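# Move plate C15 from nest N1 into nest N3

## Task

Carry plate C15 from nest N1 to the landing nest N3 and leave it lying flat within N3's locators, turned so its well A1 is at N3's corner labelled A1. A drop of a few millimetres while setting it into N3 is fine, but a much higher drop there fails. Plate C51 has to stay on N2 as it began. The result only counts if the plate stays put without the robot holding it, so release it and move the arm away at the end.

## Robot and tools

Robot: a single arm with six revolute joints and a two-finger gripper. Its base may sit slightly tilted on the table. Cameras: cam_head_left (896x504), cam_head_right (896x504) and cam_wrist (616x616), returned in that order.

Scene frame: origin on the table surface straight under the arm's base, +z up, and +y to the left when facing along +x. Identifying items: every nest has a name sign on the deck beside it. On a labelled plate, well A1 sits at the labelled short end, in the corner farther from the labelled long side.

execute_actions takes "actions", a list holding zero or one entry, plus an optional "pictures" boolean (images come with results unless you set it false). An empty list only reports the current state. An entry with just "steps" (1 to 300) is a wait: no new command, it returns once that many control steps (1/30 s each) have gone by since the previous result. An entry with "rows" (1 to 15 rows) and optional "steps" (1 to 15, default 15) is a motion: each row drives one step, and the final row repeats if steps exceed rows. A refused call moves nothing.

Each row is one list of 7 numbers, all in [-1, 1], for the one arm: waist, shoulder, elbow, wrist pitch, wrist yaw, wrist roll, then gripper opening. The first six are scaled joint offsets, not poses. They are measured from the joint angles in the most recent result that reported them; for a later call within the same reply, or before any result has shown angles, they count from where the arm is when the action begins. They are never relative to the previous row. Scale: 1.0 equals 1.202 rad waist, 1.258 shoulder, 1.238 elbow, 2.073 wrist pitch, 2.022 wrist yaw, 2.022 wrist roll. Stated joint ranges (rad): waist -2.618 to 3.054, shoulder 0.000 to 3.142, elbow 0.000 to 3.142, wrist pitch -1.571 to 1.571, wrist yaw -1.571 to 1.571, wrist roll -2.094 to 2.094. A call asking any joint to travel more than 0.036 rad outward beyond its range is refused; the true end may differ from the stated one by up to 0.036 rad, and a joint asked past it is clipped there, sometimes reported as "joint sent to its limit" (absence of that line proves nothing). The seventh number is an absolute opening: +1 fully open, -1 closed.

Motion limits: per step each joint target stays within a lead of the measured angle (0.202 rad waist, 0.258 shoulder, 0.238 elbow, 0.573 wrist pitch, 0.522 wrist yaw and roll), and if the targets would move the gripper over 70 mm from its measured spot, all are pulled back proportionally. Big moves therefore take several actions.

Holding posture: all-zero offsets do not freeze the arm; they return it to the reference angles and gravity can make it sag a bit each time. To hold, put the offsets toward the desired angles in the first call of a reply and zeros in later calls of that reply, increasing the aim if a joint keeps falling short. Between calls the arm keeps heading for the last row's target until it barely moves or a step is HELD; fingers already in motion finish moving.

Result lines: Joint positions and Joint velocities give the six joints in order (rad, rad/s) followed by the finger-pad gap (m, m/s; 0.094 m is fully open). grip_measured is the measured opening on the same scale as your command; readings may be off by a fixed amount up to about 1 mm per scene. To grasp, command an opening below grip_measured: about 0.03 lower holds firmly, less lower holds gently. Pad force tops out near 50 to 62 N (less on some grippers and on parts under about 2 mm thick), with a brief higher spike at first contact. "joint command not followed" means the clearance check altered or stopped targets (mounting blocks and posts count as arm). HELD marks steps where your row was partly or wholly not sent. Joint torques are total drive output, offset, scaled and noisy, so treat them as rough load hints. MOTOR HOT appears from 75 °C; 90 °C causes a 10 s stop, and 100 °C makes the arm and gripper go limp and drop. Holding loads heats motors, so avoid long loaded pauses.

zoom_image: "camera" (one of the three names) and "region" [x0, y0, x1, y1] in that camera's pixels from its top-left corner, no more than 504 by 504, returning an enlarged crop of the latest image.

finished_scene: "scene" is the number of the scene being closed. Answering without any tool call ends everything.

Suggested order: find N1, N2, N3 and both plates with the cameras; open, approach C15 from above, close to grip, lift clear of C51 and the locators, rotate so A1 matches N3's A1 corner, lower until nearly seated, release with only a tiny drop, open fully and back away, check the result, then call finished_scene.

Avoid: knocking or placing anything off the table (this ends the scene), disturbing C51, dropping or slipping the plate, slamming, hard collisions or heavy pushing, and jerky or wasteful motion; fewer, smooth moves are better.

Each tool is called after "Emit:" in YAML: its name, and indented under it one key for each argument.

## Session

Emit:
execute_actions:
  actions: []

Scene clock: 0.00 s of 6000.00 s.
grip_measured=+1.000
Joint positions: [-1.326  0.963  0.421  1.522 -1.27   1.541  0.094]
Joint velocities: [-0.027 -0.012 -0.002 -0.022 -0.051 -0.007  0.   ]
Joint torques (N m, as the arm reports them, + toward a larger angle): no reading
Motor temperatures (°C, as the motors report them): [28 35 28 28 26 26]

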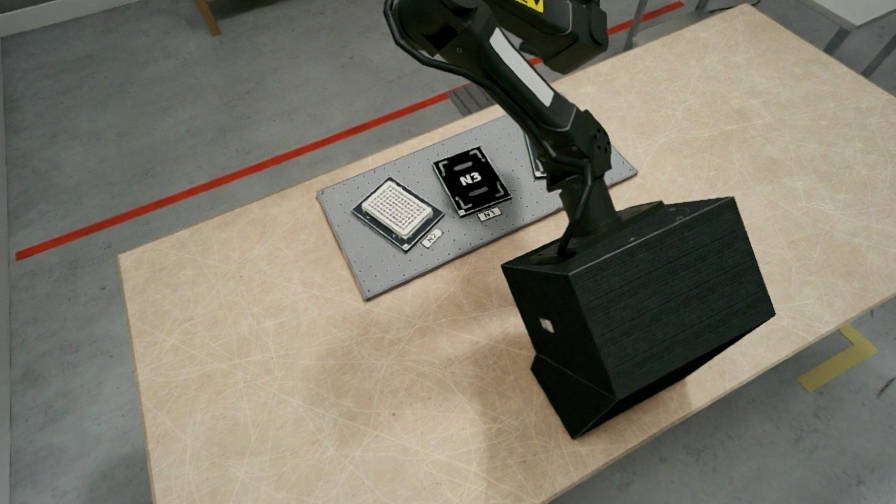

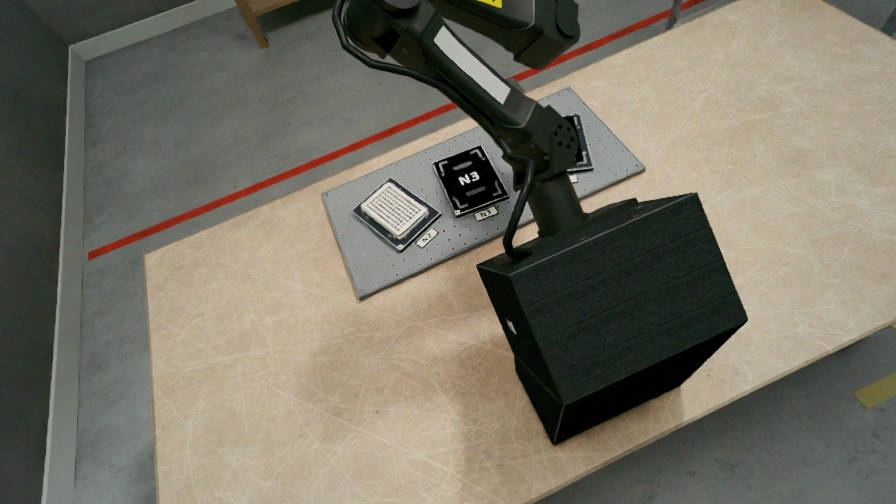

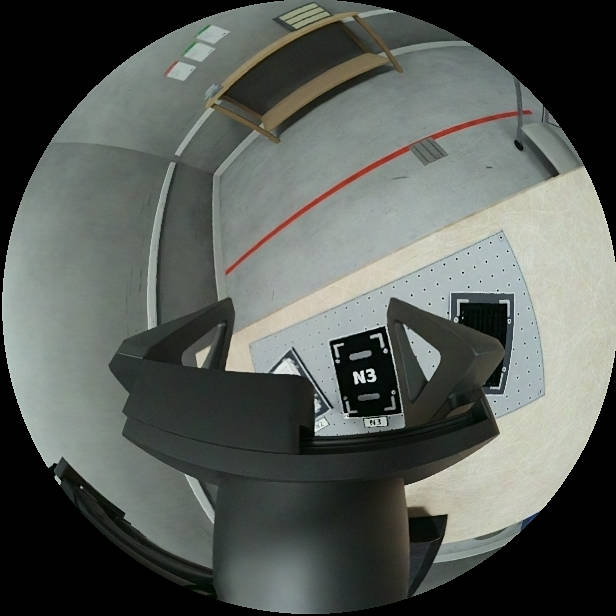

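Emit:
execute_actions:
  actions:
    - {"rows":[[0.2,0,0.87,-1,0.48,-0.747,1]]}

Emit:
zoom_image:
  camera: "cam_head_left"
  region: [340, 90, 660, 270]

Scene clock: 12.37 s of 6000.00 s.
grip_measured=+1.000
Joint positions: [-1.084  0.968  1.452 -0.037 -0.375  0.241  0.094]
Joint velocities: [ 0.012 -0.208  1.336 -2.498  0.432 -1.414  0.   ]
Joint torques (N m, as the arm reports them, + toward a larger angle): [-0.51 -6.41  3.11  0.28  0.4   0.06]
Motor temperatures (°C, as the motors report them): [28 35 29 28 26 26]
Steps of this call (steps 1 to 90: nothing new was sent; then 8.87 s passed at rest; steps 91 to 105: all 15 steps of this action). Readings (joint positions):
91: [-1.299 0.962 0.438 1.467 -1.224 1.481]
92: [-1.236 0.966 0.487 1.361 -1.146 1.399]
94: [-1.131 0.972 0.622 1.143 -0.974 1.217]
98: [-1.084 0.972 0.934 0.697 -0.621 0.831]
105: the state above

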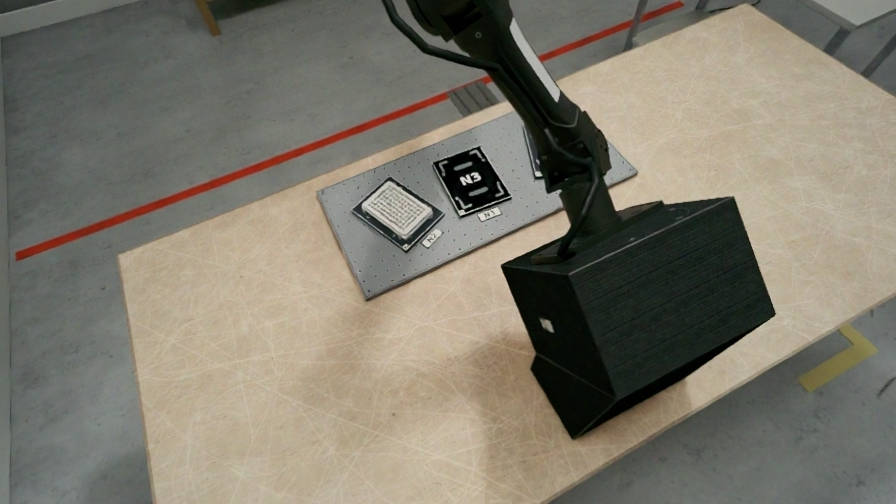

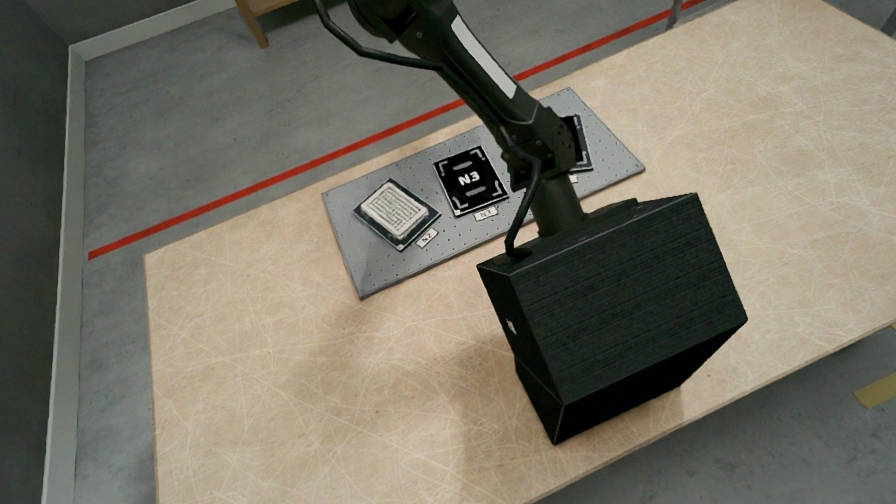

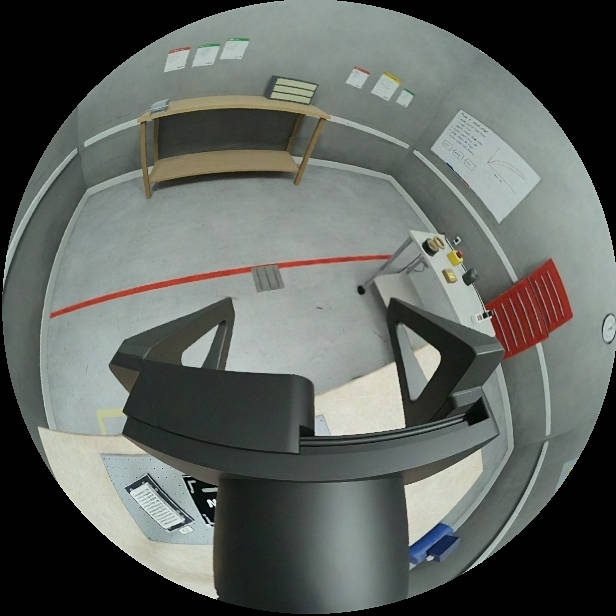

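Region (340, 90, 660, 270) of cam_head_left's 896x504 image, scaled by 1.575, with more detail than that image has; it fills the top 284 rows of this view, and the rest is white.

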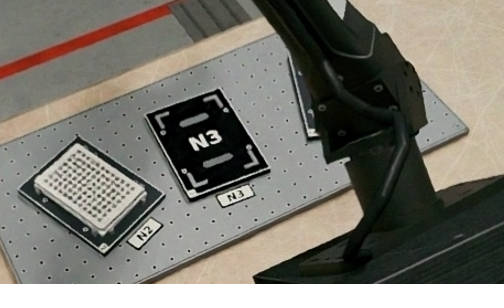

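Left is N2; N1 is right. Targets: w −0.70, q2 1.50, q3 1.50, q4 −0.88, yaw −0.30, roll 0.03.

Emit:
execute_actions:
  actions:
    - {"rows":[[0.15,0.1,0.04,-0.407,0.037,-0.104,1],[0.2,0.2,0.04,-0.407,0.037,-0.104,1],[0.25,0.3,0.04,-0.407,0.037,-0.104,1],[0.32,0.425,0.04,-0.407,0.037,-0.104,1]]}

Emit:
execute_actions:
  actions:
    - {"steps":25}

Scene clock: 22.60 s of 6000.00 s.
grip_measured=+1.000
Joint positions: [-0.697  1.539  1.491 -0.815 -0.308  0.03   0.094]
Joint velocities: [ 0.129  0.549 -0.291 -0.593 -0.066 -0.066  0.   ]
Joint torques (N m, as the arm reports them, + toward a larger angle): [ -3.1  -18.18   6.03  -0.09   0.1   -0.03]
Motor temperatures (°C, as the motors report them): [28 36 29 29 26 26]
Steps of this call (steps 1 to 45: the robot went on to your last target; steps 46 to 110: nothing new was sent; then 6.07 s passed at rest; steps 111 to 125: all 15 steps of this action). Readings (joint positions):
111: [-1.065 0.977 1.502 -0.566 -0.306 0.031]
112: [-1.023 0.992 1.508 -0.593 -0.306 0.031]
114: [-0.948 1.047 1.510 -0.628 -0.309 0.030]
118: [-0.811 1.223 1.510 -0.697 -0.308 0.030]
125: the state above

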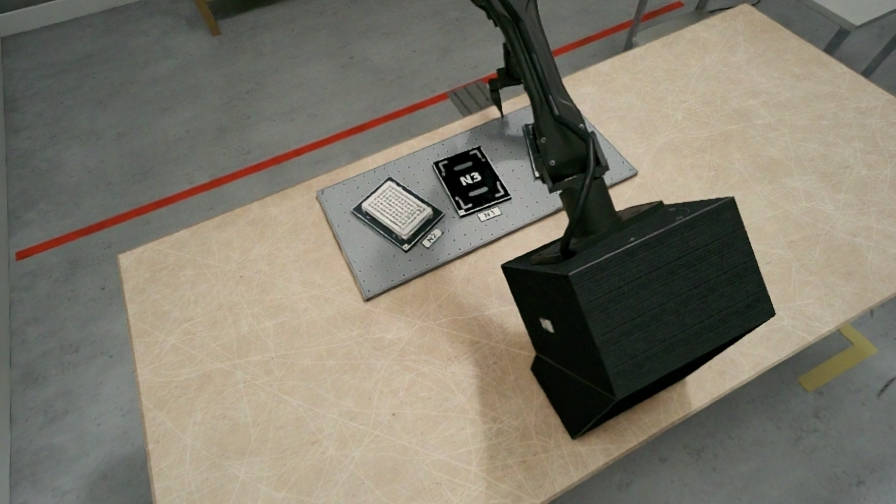

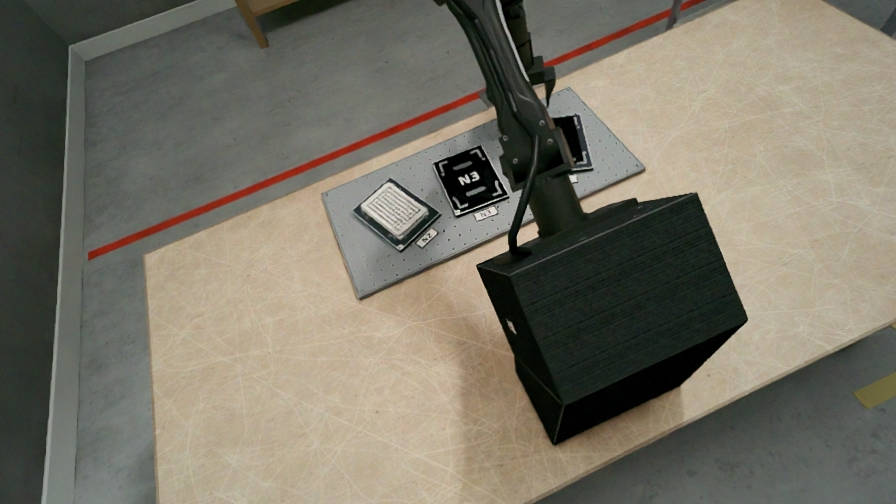

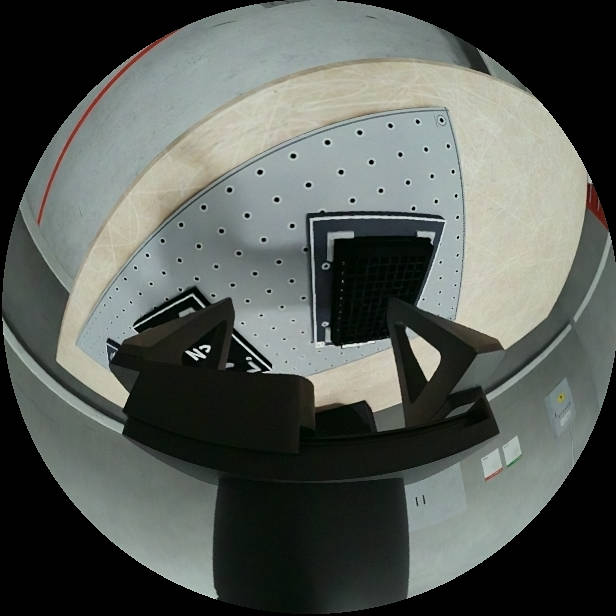

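Scene clock: 23.43 s of 6000.00 s.
grip_measured=+1.000
Joint positions: [-0.693  1.52   1.477 -0.871 -0.306  0.03   0.094]
Joint velocities: [-0.007  0.007  0.002  0.037 -0.007  0.022  0.   ]
Joint torques (N m, as the arm reports them, + toward a larger angle): [ -2.77 -12.98   5.54  -0.47   0.11   0.01]
Motor temperatures (°C, as the motors report them): [28 36 29 29 26 26]
Steps of this call (steps 1 to 25: the robot went on to your last target). Readings (joint positions):
1: [-0.694 1.552 1.483 -0.834 -0.308 0.030]
2: [-0.693 1.556 1.478 -0.851 -0.308 0.030]
4: [-0.693 1.550 1.477 -0.869 -0.306 0.030]
8: [-0.693 1.524 1.477 -0.870 -0.306 0.030]
25: the state above

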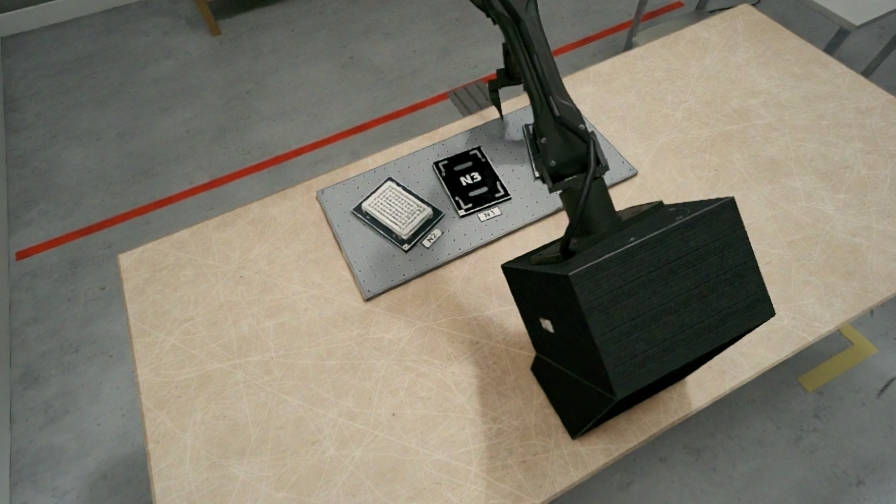

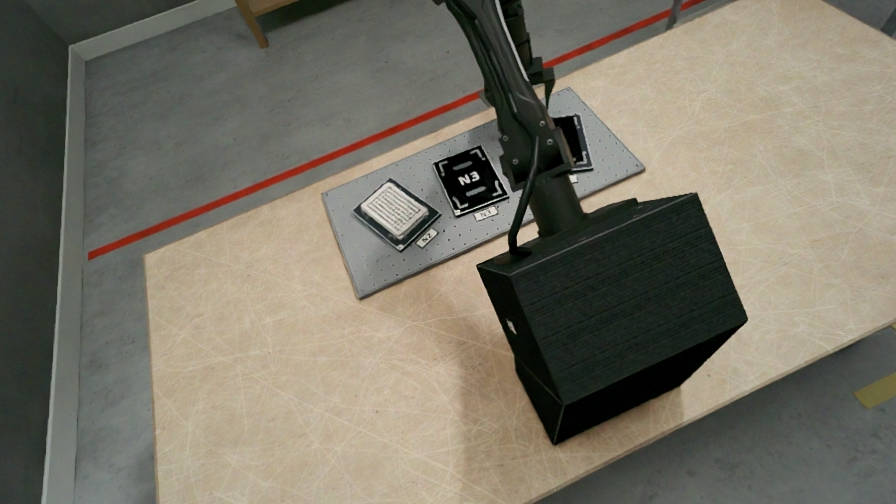

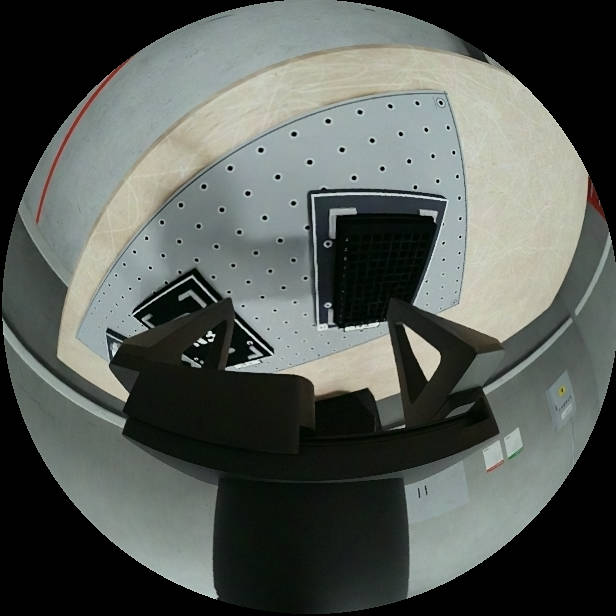

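Emit:
execute_actions:
  actions:
    - {"rows":[[-0.05,0.02,-0.01,0.01,-0.015,-0.02,1],[-0.09,0.04,-0.02,0.018,-0.025,-0.04,1],[-0.115,0.05,-0.028,0.02,-0.03,-0.05,1]]}

Emit:
execute_actions:
  actions:
    - {"steps":10}

Scene clock: 36.37 s of 6000.00 s.
grip_measured=+1.000
Joint positions: [-0.828  1.594  1.444 -0.843 -0.359 -0.063  0.094]
Joint velocities: [ 0.022  0.002 -0.002 -0.051 -0.037 -0.051  0.   ]
Joint torques (N m, as the arm reports them, + toward a larger angle): [ -3.49 -11.6    3.15  -0.28   0.01  -0.05]
Motor temperatures (°C, as the motors report them): [28 39 30 28 26 26]
Steps of this call (steps 1 to 15: the robot went on to your last target; steps 16 to 90: nothing new was sent; then 9.43 s passed at rest; steps 91 to 105: all 15 steps of this action). Readings (joint positions):
91: [-0.698 1.522 1.477 -0.871 -0.312 0.025]
92: [-0.711 1.527 1.477 -0.869 -0.325 0.012]
94: [-0.762 1.547 1.473 -0.854 -0.346 -0.017]
98: [-0.829 1.587 1.451 -0.845 -0.348 -0.045]
105: the state above

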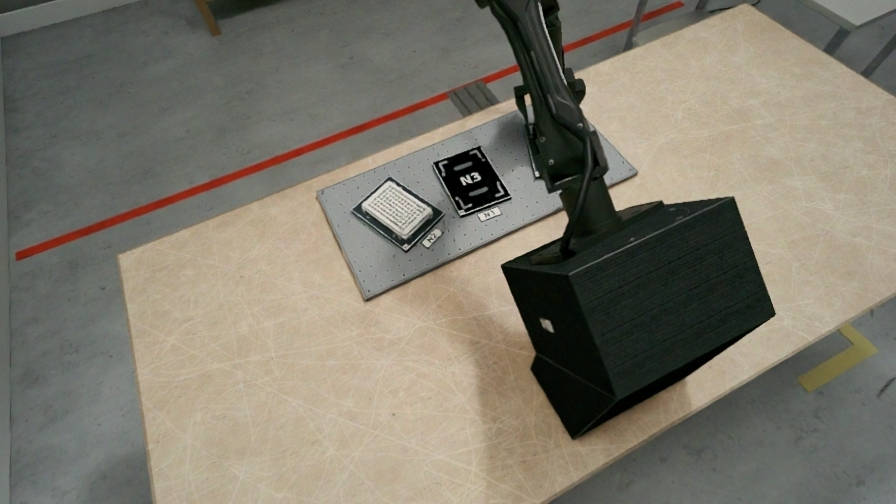

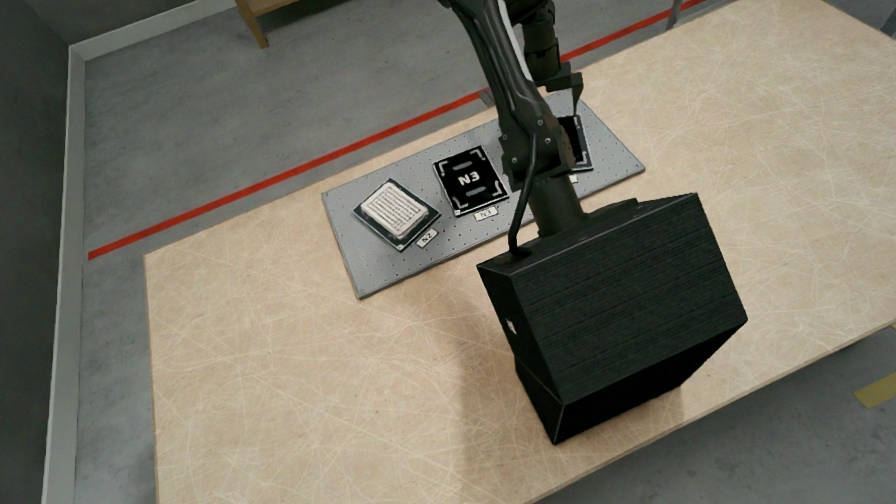

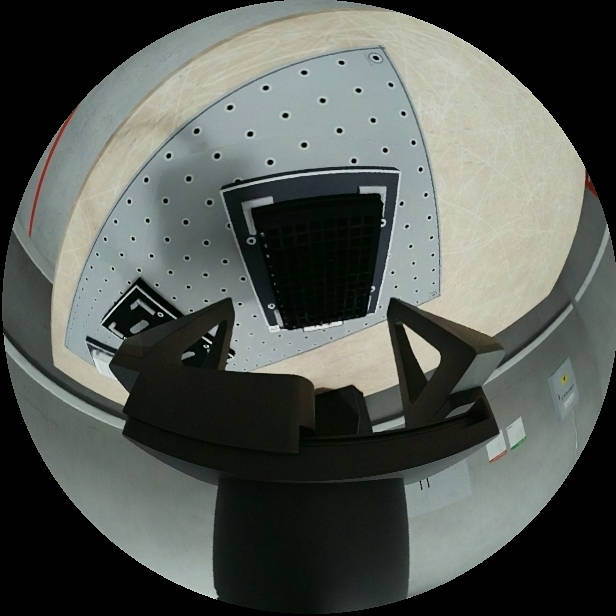

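Scene clock: 36.70 s of 6000.00 s.
grip_measured=+1.000
Joint positions: [-0.828  1.594  1.444 -0.843 -0.362 -0.067  0.094]
Joint velocities: [ 0.002  0.007 -0.007 -0.037  0.051  0.037  0.   ]
Joint torques (N m, as the arm reports them, + toward a larger angle): [ -3.65 -11.83   3.42  -0.26   0.08   0.  ]
Motor temperatures (°C, as the motors report them): [28 39 30 28 26 26]
Steps of this call (steps 1 to 10: the robot went on to your last target). Readings (joint positions):
1: [-0.828 1.594 1.444 -0.843 -0.359 -0.064]
2: [-0.828 1.594 1.444 -0.843 -0.361 -0.065]
4: [-0.828 1.594 1.444 -0.843 -0.361 -0.066]
8: [-0.828 1.594 1.444 -0.843 -0.362 -0.067]
10: the state above

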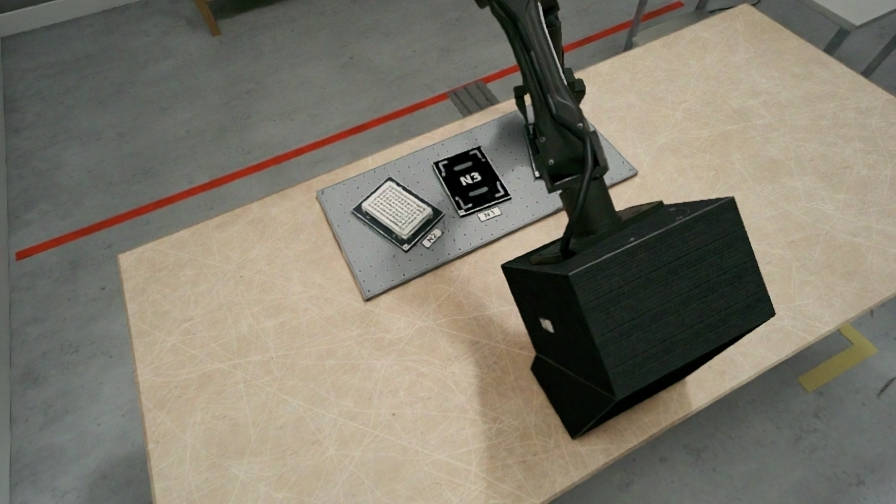

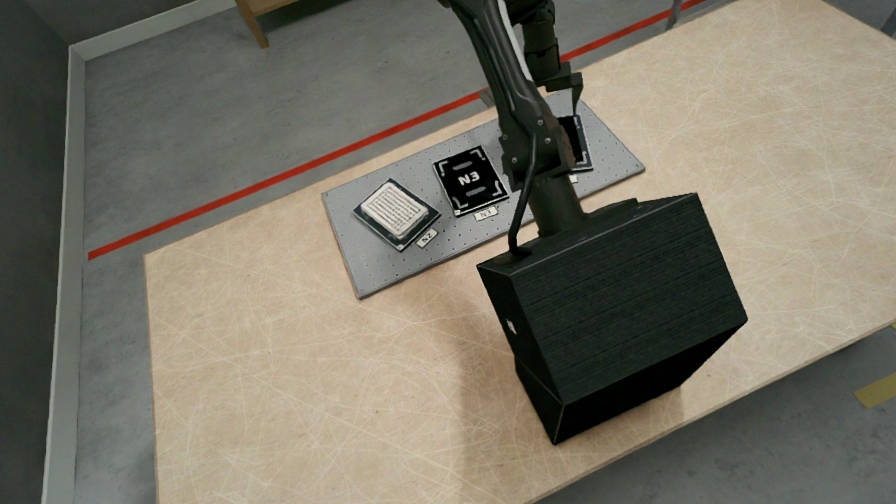

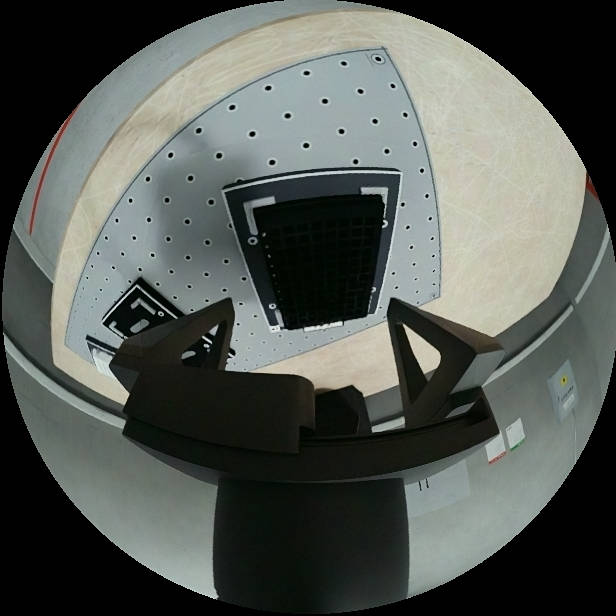

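Emit:
execute_actions:
  actions:
    - {"rows":[[0.005,0.012,-0.008,0.01,0,-0.02,1],[0.01,0.024,-0.016,0.02,0,-0.04,1],[0.015,0.034,-0.024,0.028,0,-0.045,1]]}

Emit:
execute_actions:
  actions:
    - {"steps":8}

Scene clock: 49.07 s of 6000.00 s.
grip_measured=+1.000
Joint positions: [-0.806  1.642  1.42  -0.804 -0.362 -0.151  0.094]
Joint velocities: [-0.017  0.007  0.002  0.037 -0.022  0.007  0.   ]
Joint torques (N m, as the arm reports them, + toward a larger angle): [ -3.67 -11.1    2.68  -0.34   0.06   0.02]
Motor temperatures (°C, as the motors report them): [28 40 29 28 26 26]
Steps of this call (steps 1 to 15: the robot went on to your last target; steps 16 to 90: nothing new was sent; then 8.87 s passed at rest; steps 91 to 105: all 15 steps of this action). Readings (joint positions):
91: [-0.828 1.595 1.444 -0.843 -0.362 -0.073]
92: [-0.826 1.598 1.444 -0.840 -0.362 -0.085]
94: [-0.818 1.609 1.440 -0.823 -0.362 -0.110]
98: [-0.806 1.636 1.425 -0.809 -0.362 -0.137]
105: the state above

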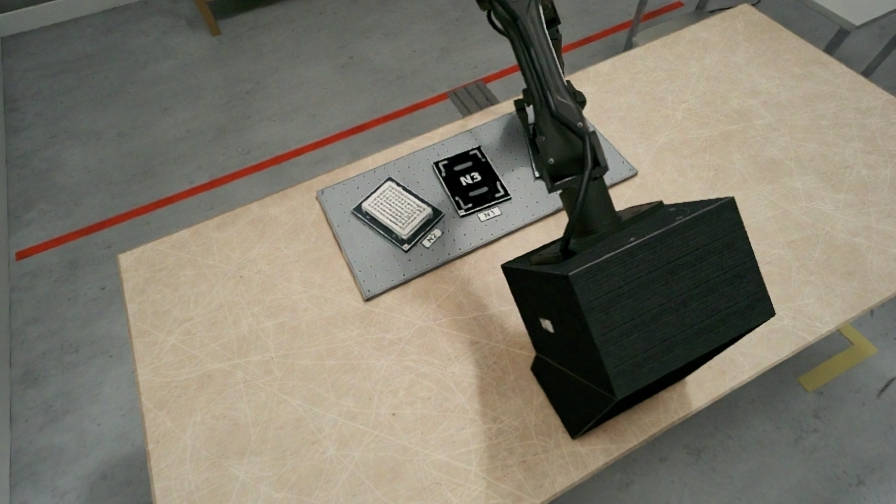

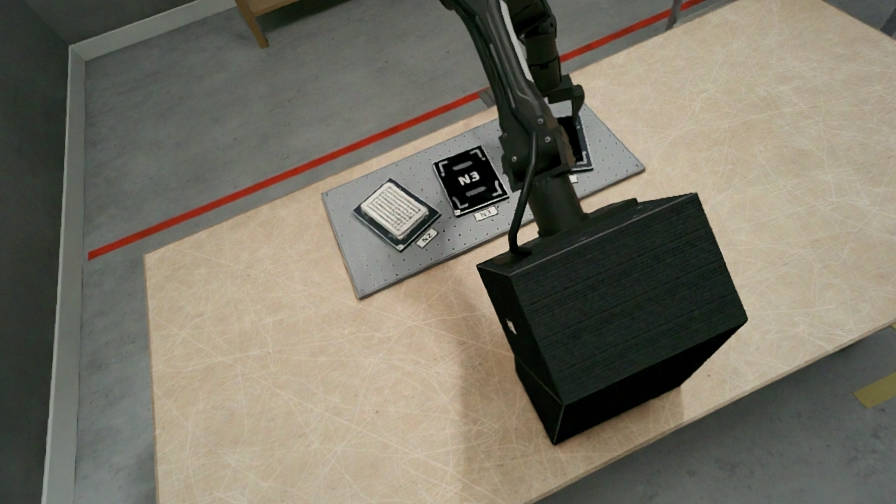

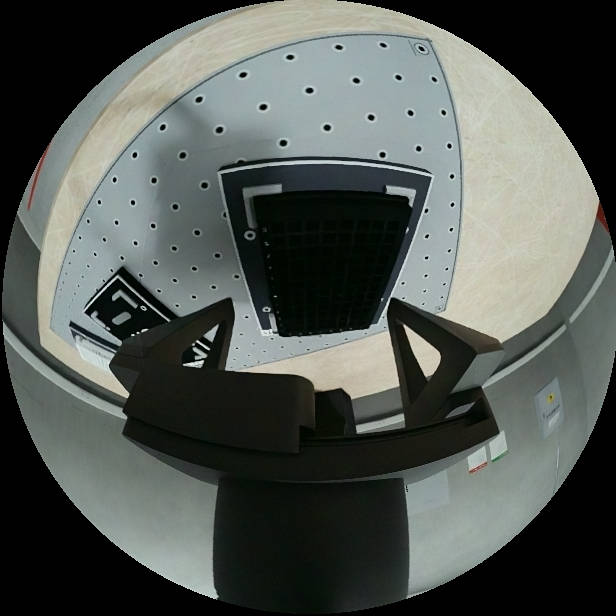

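Scene clock: 49.33 s of 6000.00 s.
grip_measured=+1.000
Joint positions: [-0.806  1.642  1.42  -0.801 -0.362 -0.154  0.094]
Joint velocities: [-0.017 -0.027 -0.007  0.037 -0.022  0.095  0.   ]
Joint torques (N m, as the arm reports them, + toward a larger angle): [ -3.33 -11.18   2.79  -0.23   0.08  -0.03]
Motor temperatures (°C, as the motors report them): [28 40 29 28 26 26]
Steps of this call (steps 1 to 8: the robot went on to your last target). Readings (joint positions):
1: [-0.806 1.642 1.420 -0.804 -0.362 -0.152]
2: [-0.806 1.642 1.420 -0.803 -0.362 -0.152]
4: [-0.806 1.642 1.420 -0.802 -0.362 -0.153]
8: the state above

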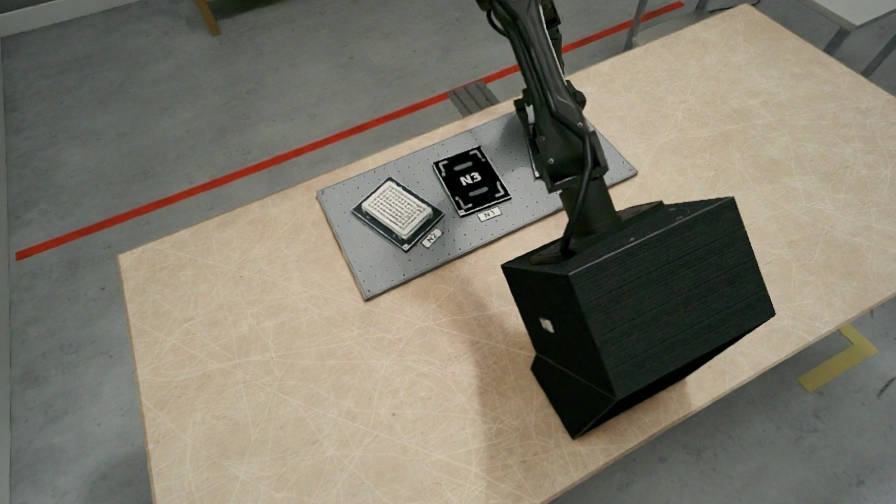

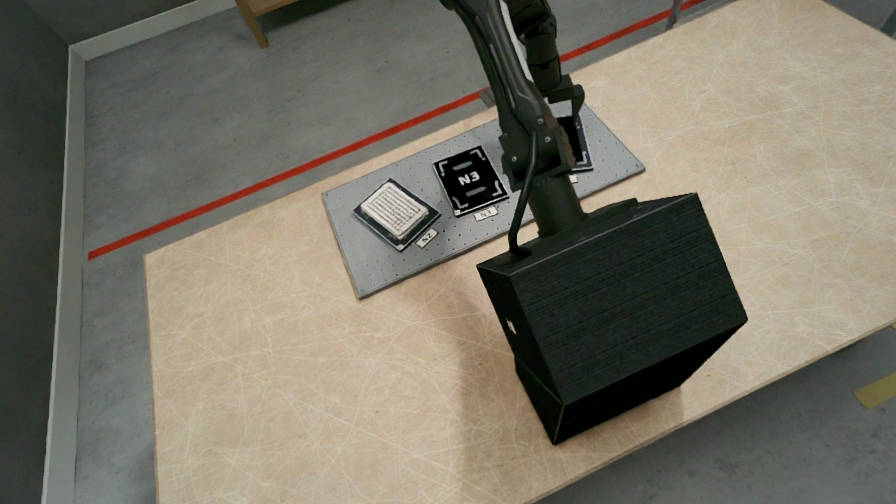

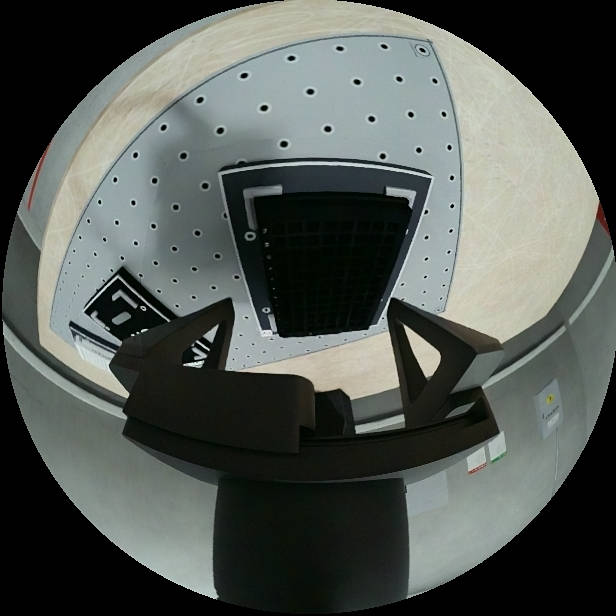

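Emit:
execute_actions:
  actions: []

Scene clock: 79.87 s of 6000.00 s.
grip_measured=+1.000
Joint positions: [-0.806  1.642  1.42  -0.801 -0.362 -0.155  0.094]
Joint velocities: [-0.007  0.027  0.007 -0.037 -0.037 -0.022  0.   ]
Joint torques (N m, as the arm reports them, + toward a larger angle): [ -3.51 -11.32   2.7   -0.29   0.09  -0.05]
Motor temperatures (°C, as the motors report them): [29 41 29 28 26 26]
Steps of this call (steps 1 to 15: the robot went on to your last target; steps 16 to 90: nothing new was sent; then 27.53 s passed at rest). Readings (joint positions):
1: [-0.806 1.642 1.420 -0.801 -0.362 -0.154]
2: [-0.806 1.642 1.420 -0.801 -0.362 -0.154]
4: [-0.806 1.642 1.420 -0.801 -0.362 -0.154]
8: [-0.806 1.642 1.420 -0.801 -0.362 -0.155]
90: the state above
The arm was judged still, so your last target was given up. Only a new action makes it travel on or press farther. Fingers that are still opening or closing keep moving.

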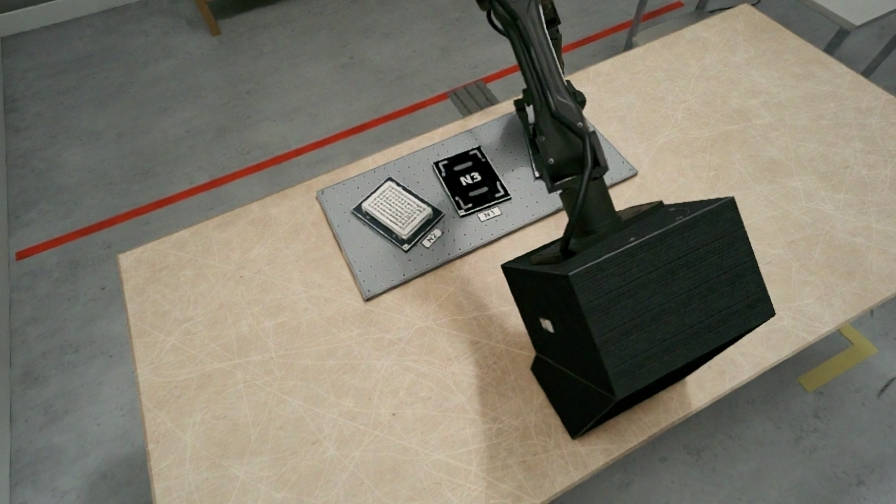

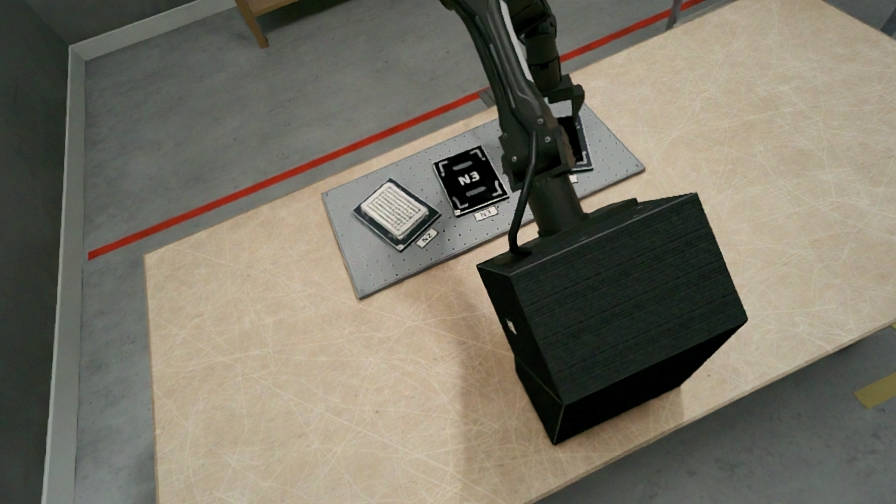

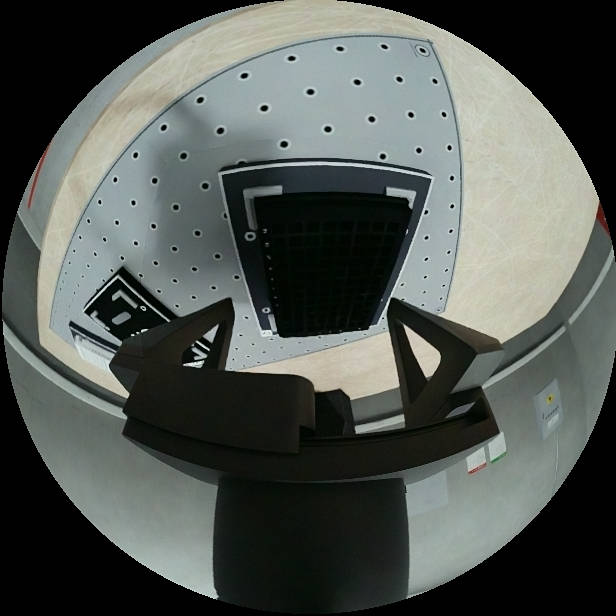

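Emit:
execute_actions:
  actions:
    - {"rows":[[-0.008,0,0,0,0,0,1],[-0.016,0,0,0,0,0,1],[-0.024,0.008,-0.004,-0.006,0,0,1],[-0.026,0.016,-0.008,-0.012,0,0,1]],"steps":15}

Emit:
zoom_image:
  camera: "cam_wrist"
  region: [160,130,460,350]

Scene clock: 85.93 s of 6000.00 s.
grip_measured=+1.000
Joint positions: [-0.818  1.66   1.42  -0.815 -0.362 -0.155  0.094]
Joint velocities: [0.007 0.012 0.002 0.022 0.022 0.007 0.   ]
Joint torques (N m, as the arm reports them, + toward a larger angle): [ -4.87 -10.64   2.31  -0.63   0.03   0.04]
Motor temperatures (°C, as the motors report them): [29 41 29 28 26 26]
Steps of this call (steps 1 to 90: nothing new was sent; then 2.57 s passed at rest; steps 91 to 105: all 15 steps of this action). Readings (joint positions):
91: [-0.806 1.642 1.420 -0.801 -0.362 -0.155]
92: [-0.806 1.642 1.420 -0.801 -0.362 -0.155]
94: [-0.808 1.643 1.420 -0.802 -0.362 -0.155]
98: [-0.817 1.655 1.420 -0.809 -0.362 -0.155]
105: the state above

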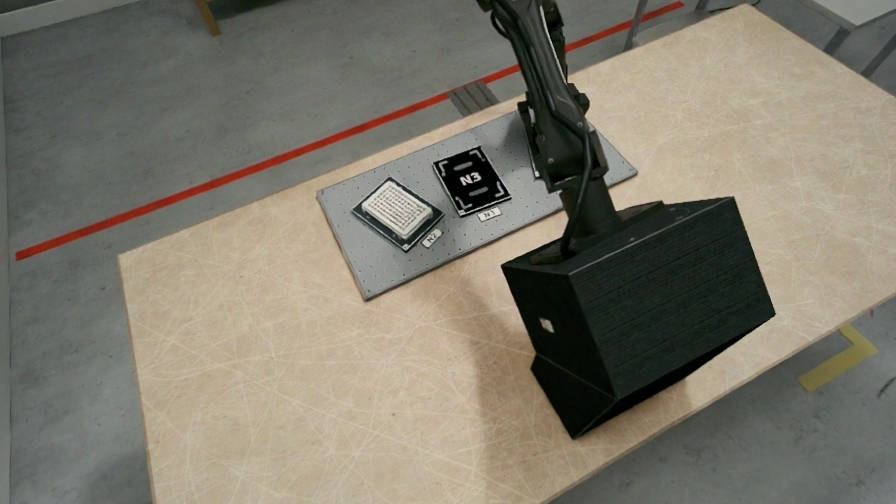

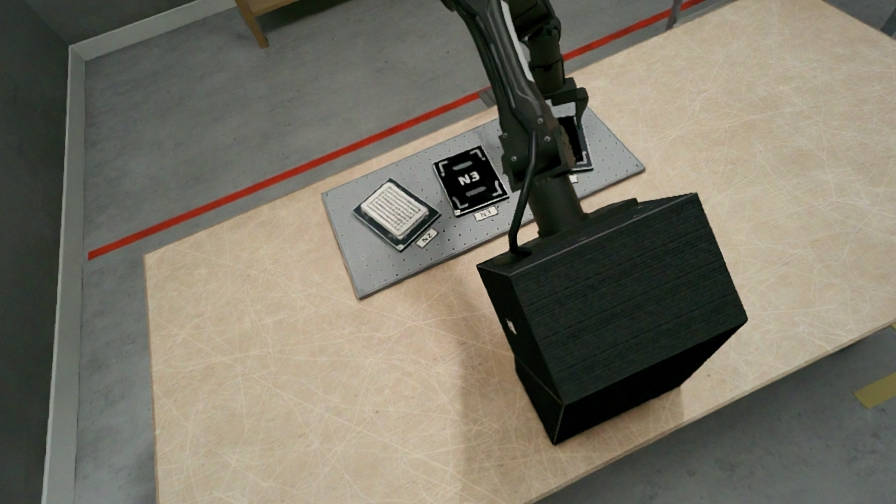

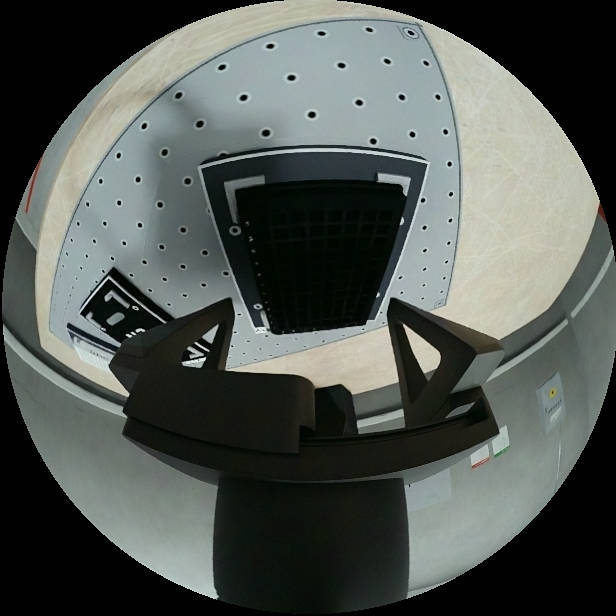

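Region (160, 130, 460, 350) of cam_wrist's 616x616 image, scaled by 1.680, with more detail than that image has; it fills the top 370 rows of this view, and the rest is white.

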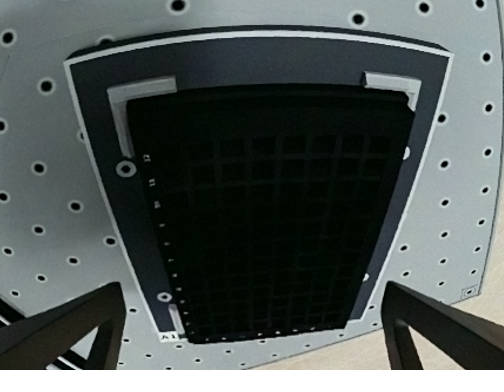

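Emit:
zoom_image:
  camera: "cam_head_right"
  region: [520,70,660,190]

Emit:
execute_actions:
  actions:
    - {"rows":[[-0.004,0.01,-0.005,-0.007,0,0,1],[-0.008,0.02,-0.01,-0.014,0,0,1],[-0.012,0.03,-0.015,-0.021,0,0,1],[-0.012,0.036,-0.02,-0.026,0,0,1]],"steps":15}

Region (520, 70, 660, 190) of cam_head_right's 896x504 image, scaled by 3.600, with more detail than that image has; it fills the top 432 rows of this view, and the rest is white.

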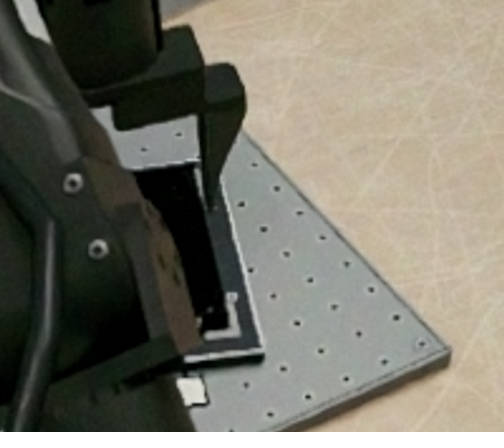

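Scene clock: 99.43 s of 6000.00 s.
grip_measured=+1.000
Joint positions: [-0.818  1.709  1.402 -0.858 -0.362 -0.155  0.094]
Joint velocities: [ 0.002  0.002 -0.017  0.066 -0.037  0.007  0.   ]
Joint torques (N m, as the arm reports them, + toward a larger angle): [ -4.64 -10.91   2.3   -0.76   0.07   0.  ]
Motor temperatures (°C, as the motors report them): [29 40 29 28 26 26]
Steps of this call (steps 1 to 15: the robot went on to your last target; steps 16 to 90: nothing new was sent; then 10.00 s passed at rest; steps 91 to 105: all 15 steps of this action). Readings (joint positions):
91: [-0.818 1.660 1.420 -0.815 -0.362 -0.155]
92: [-0.818 1.662 1.420 -0.817 -0.362 -0.155]
94: [-0.818 1.672 1.420 -0.824 -0.362 -0.155]
98: [-0.818 1.701 1.409 -0.842 -0.362 -0.155]
105: the state above

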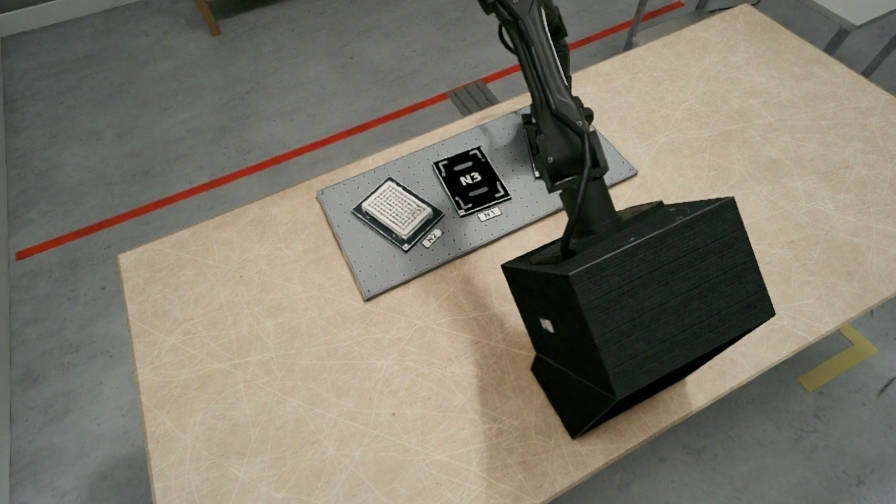

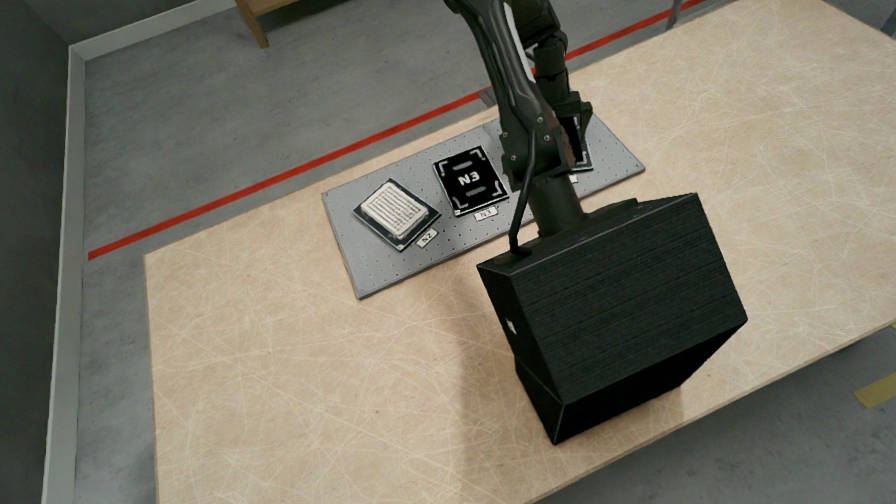

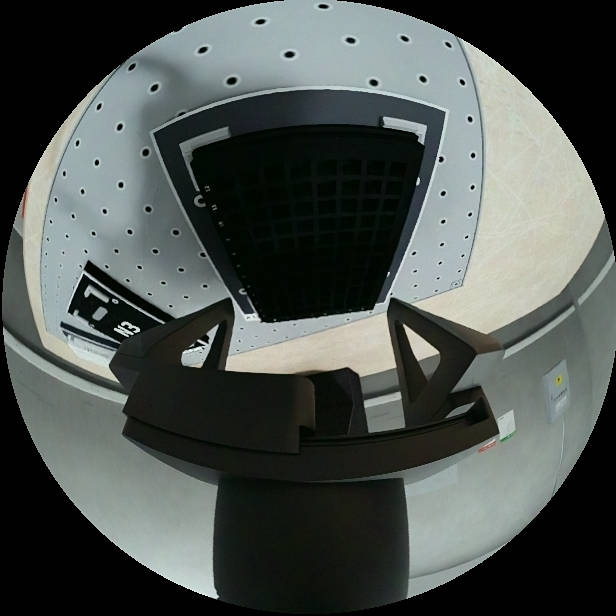

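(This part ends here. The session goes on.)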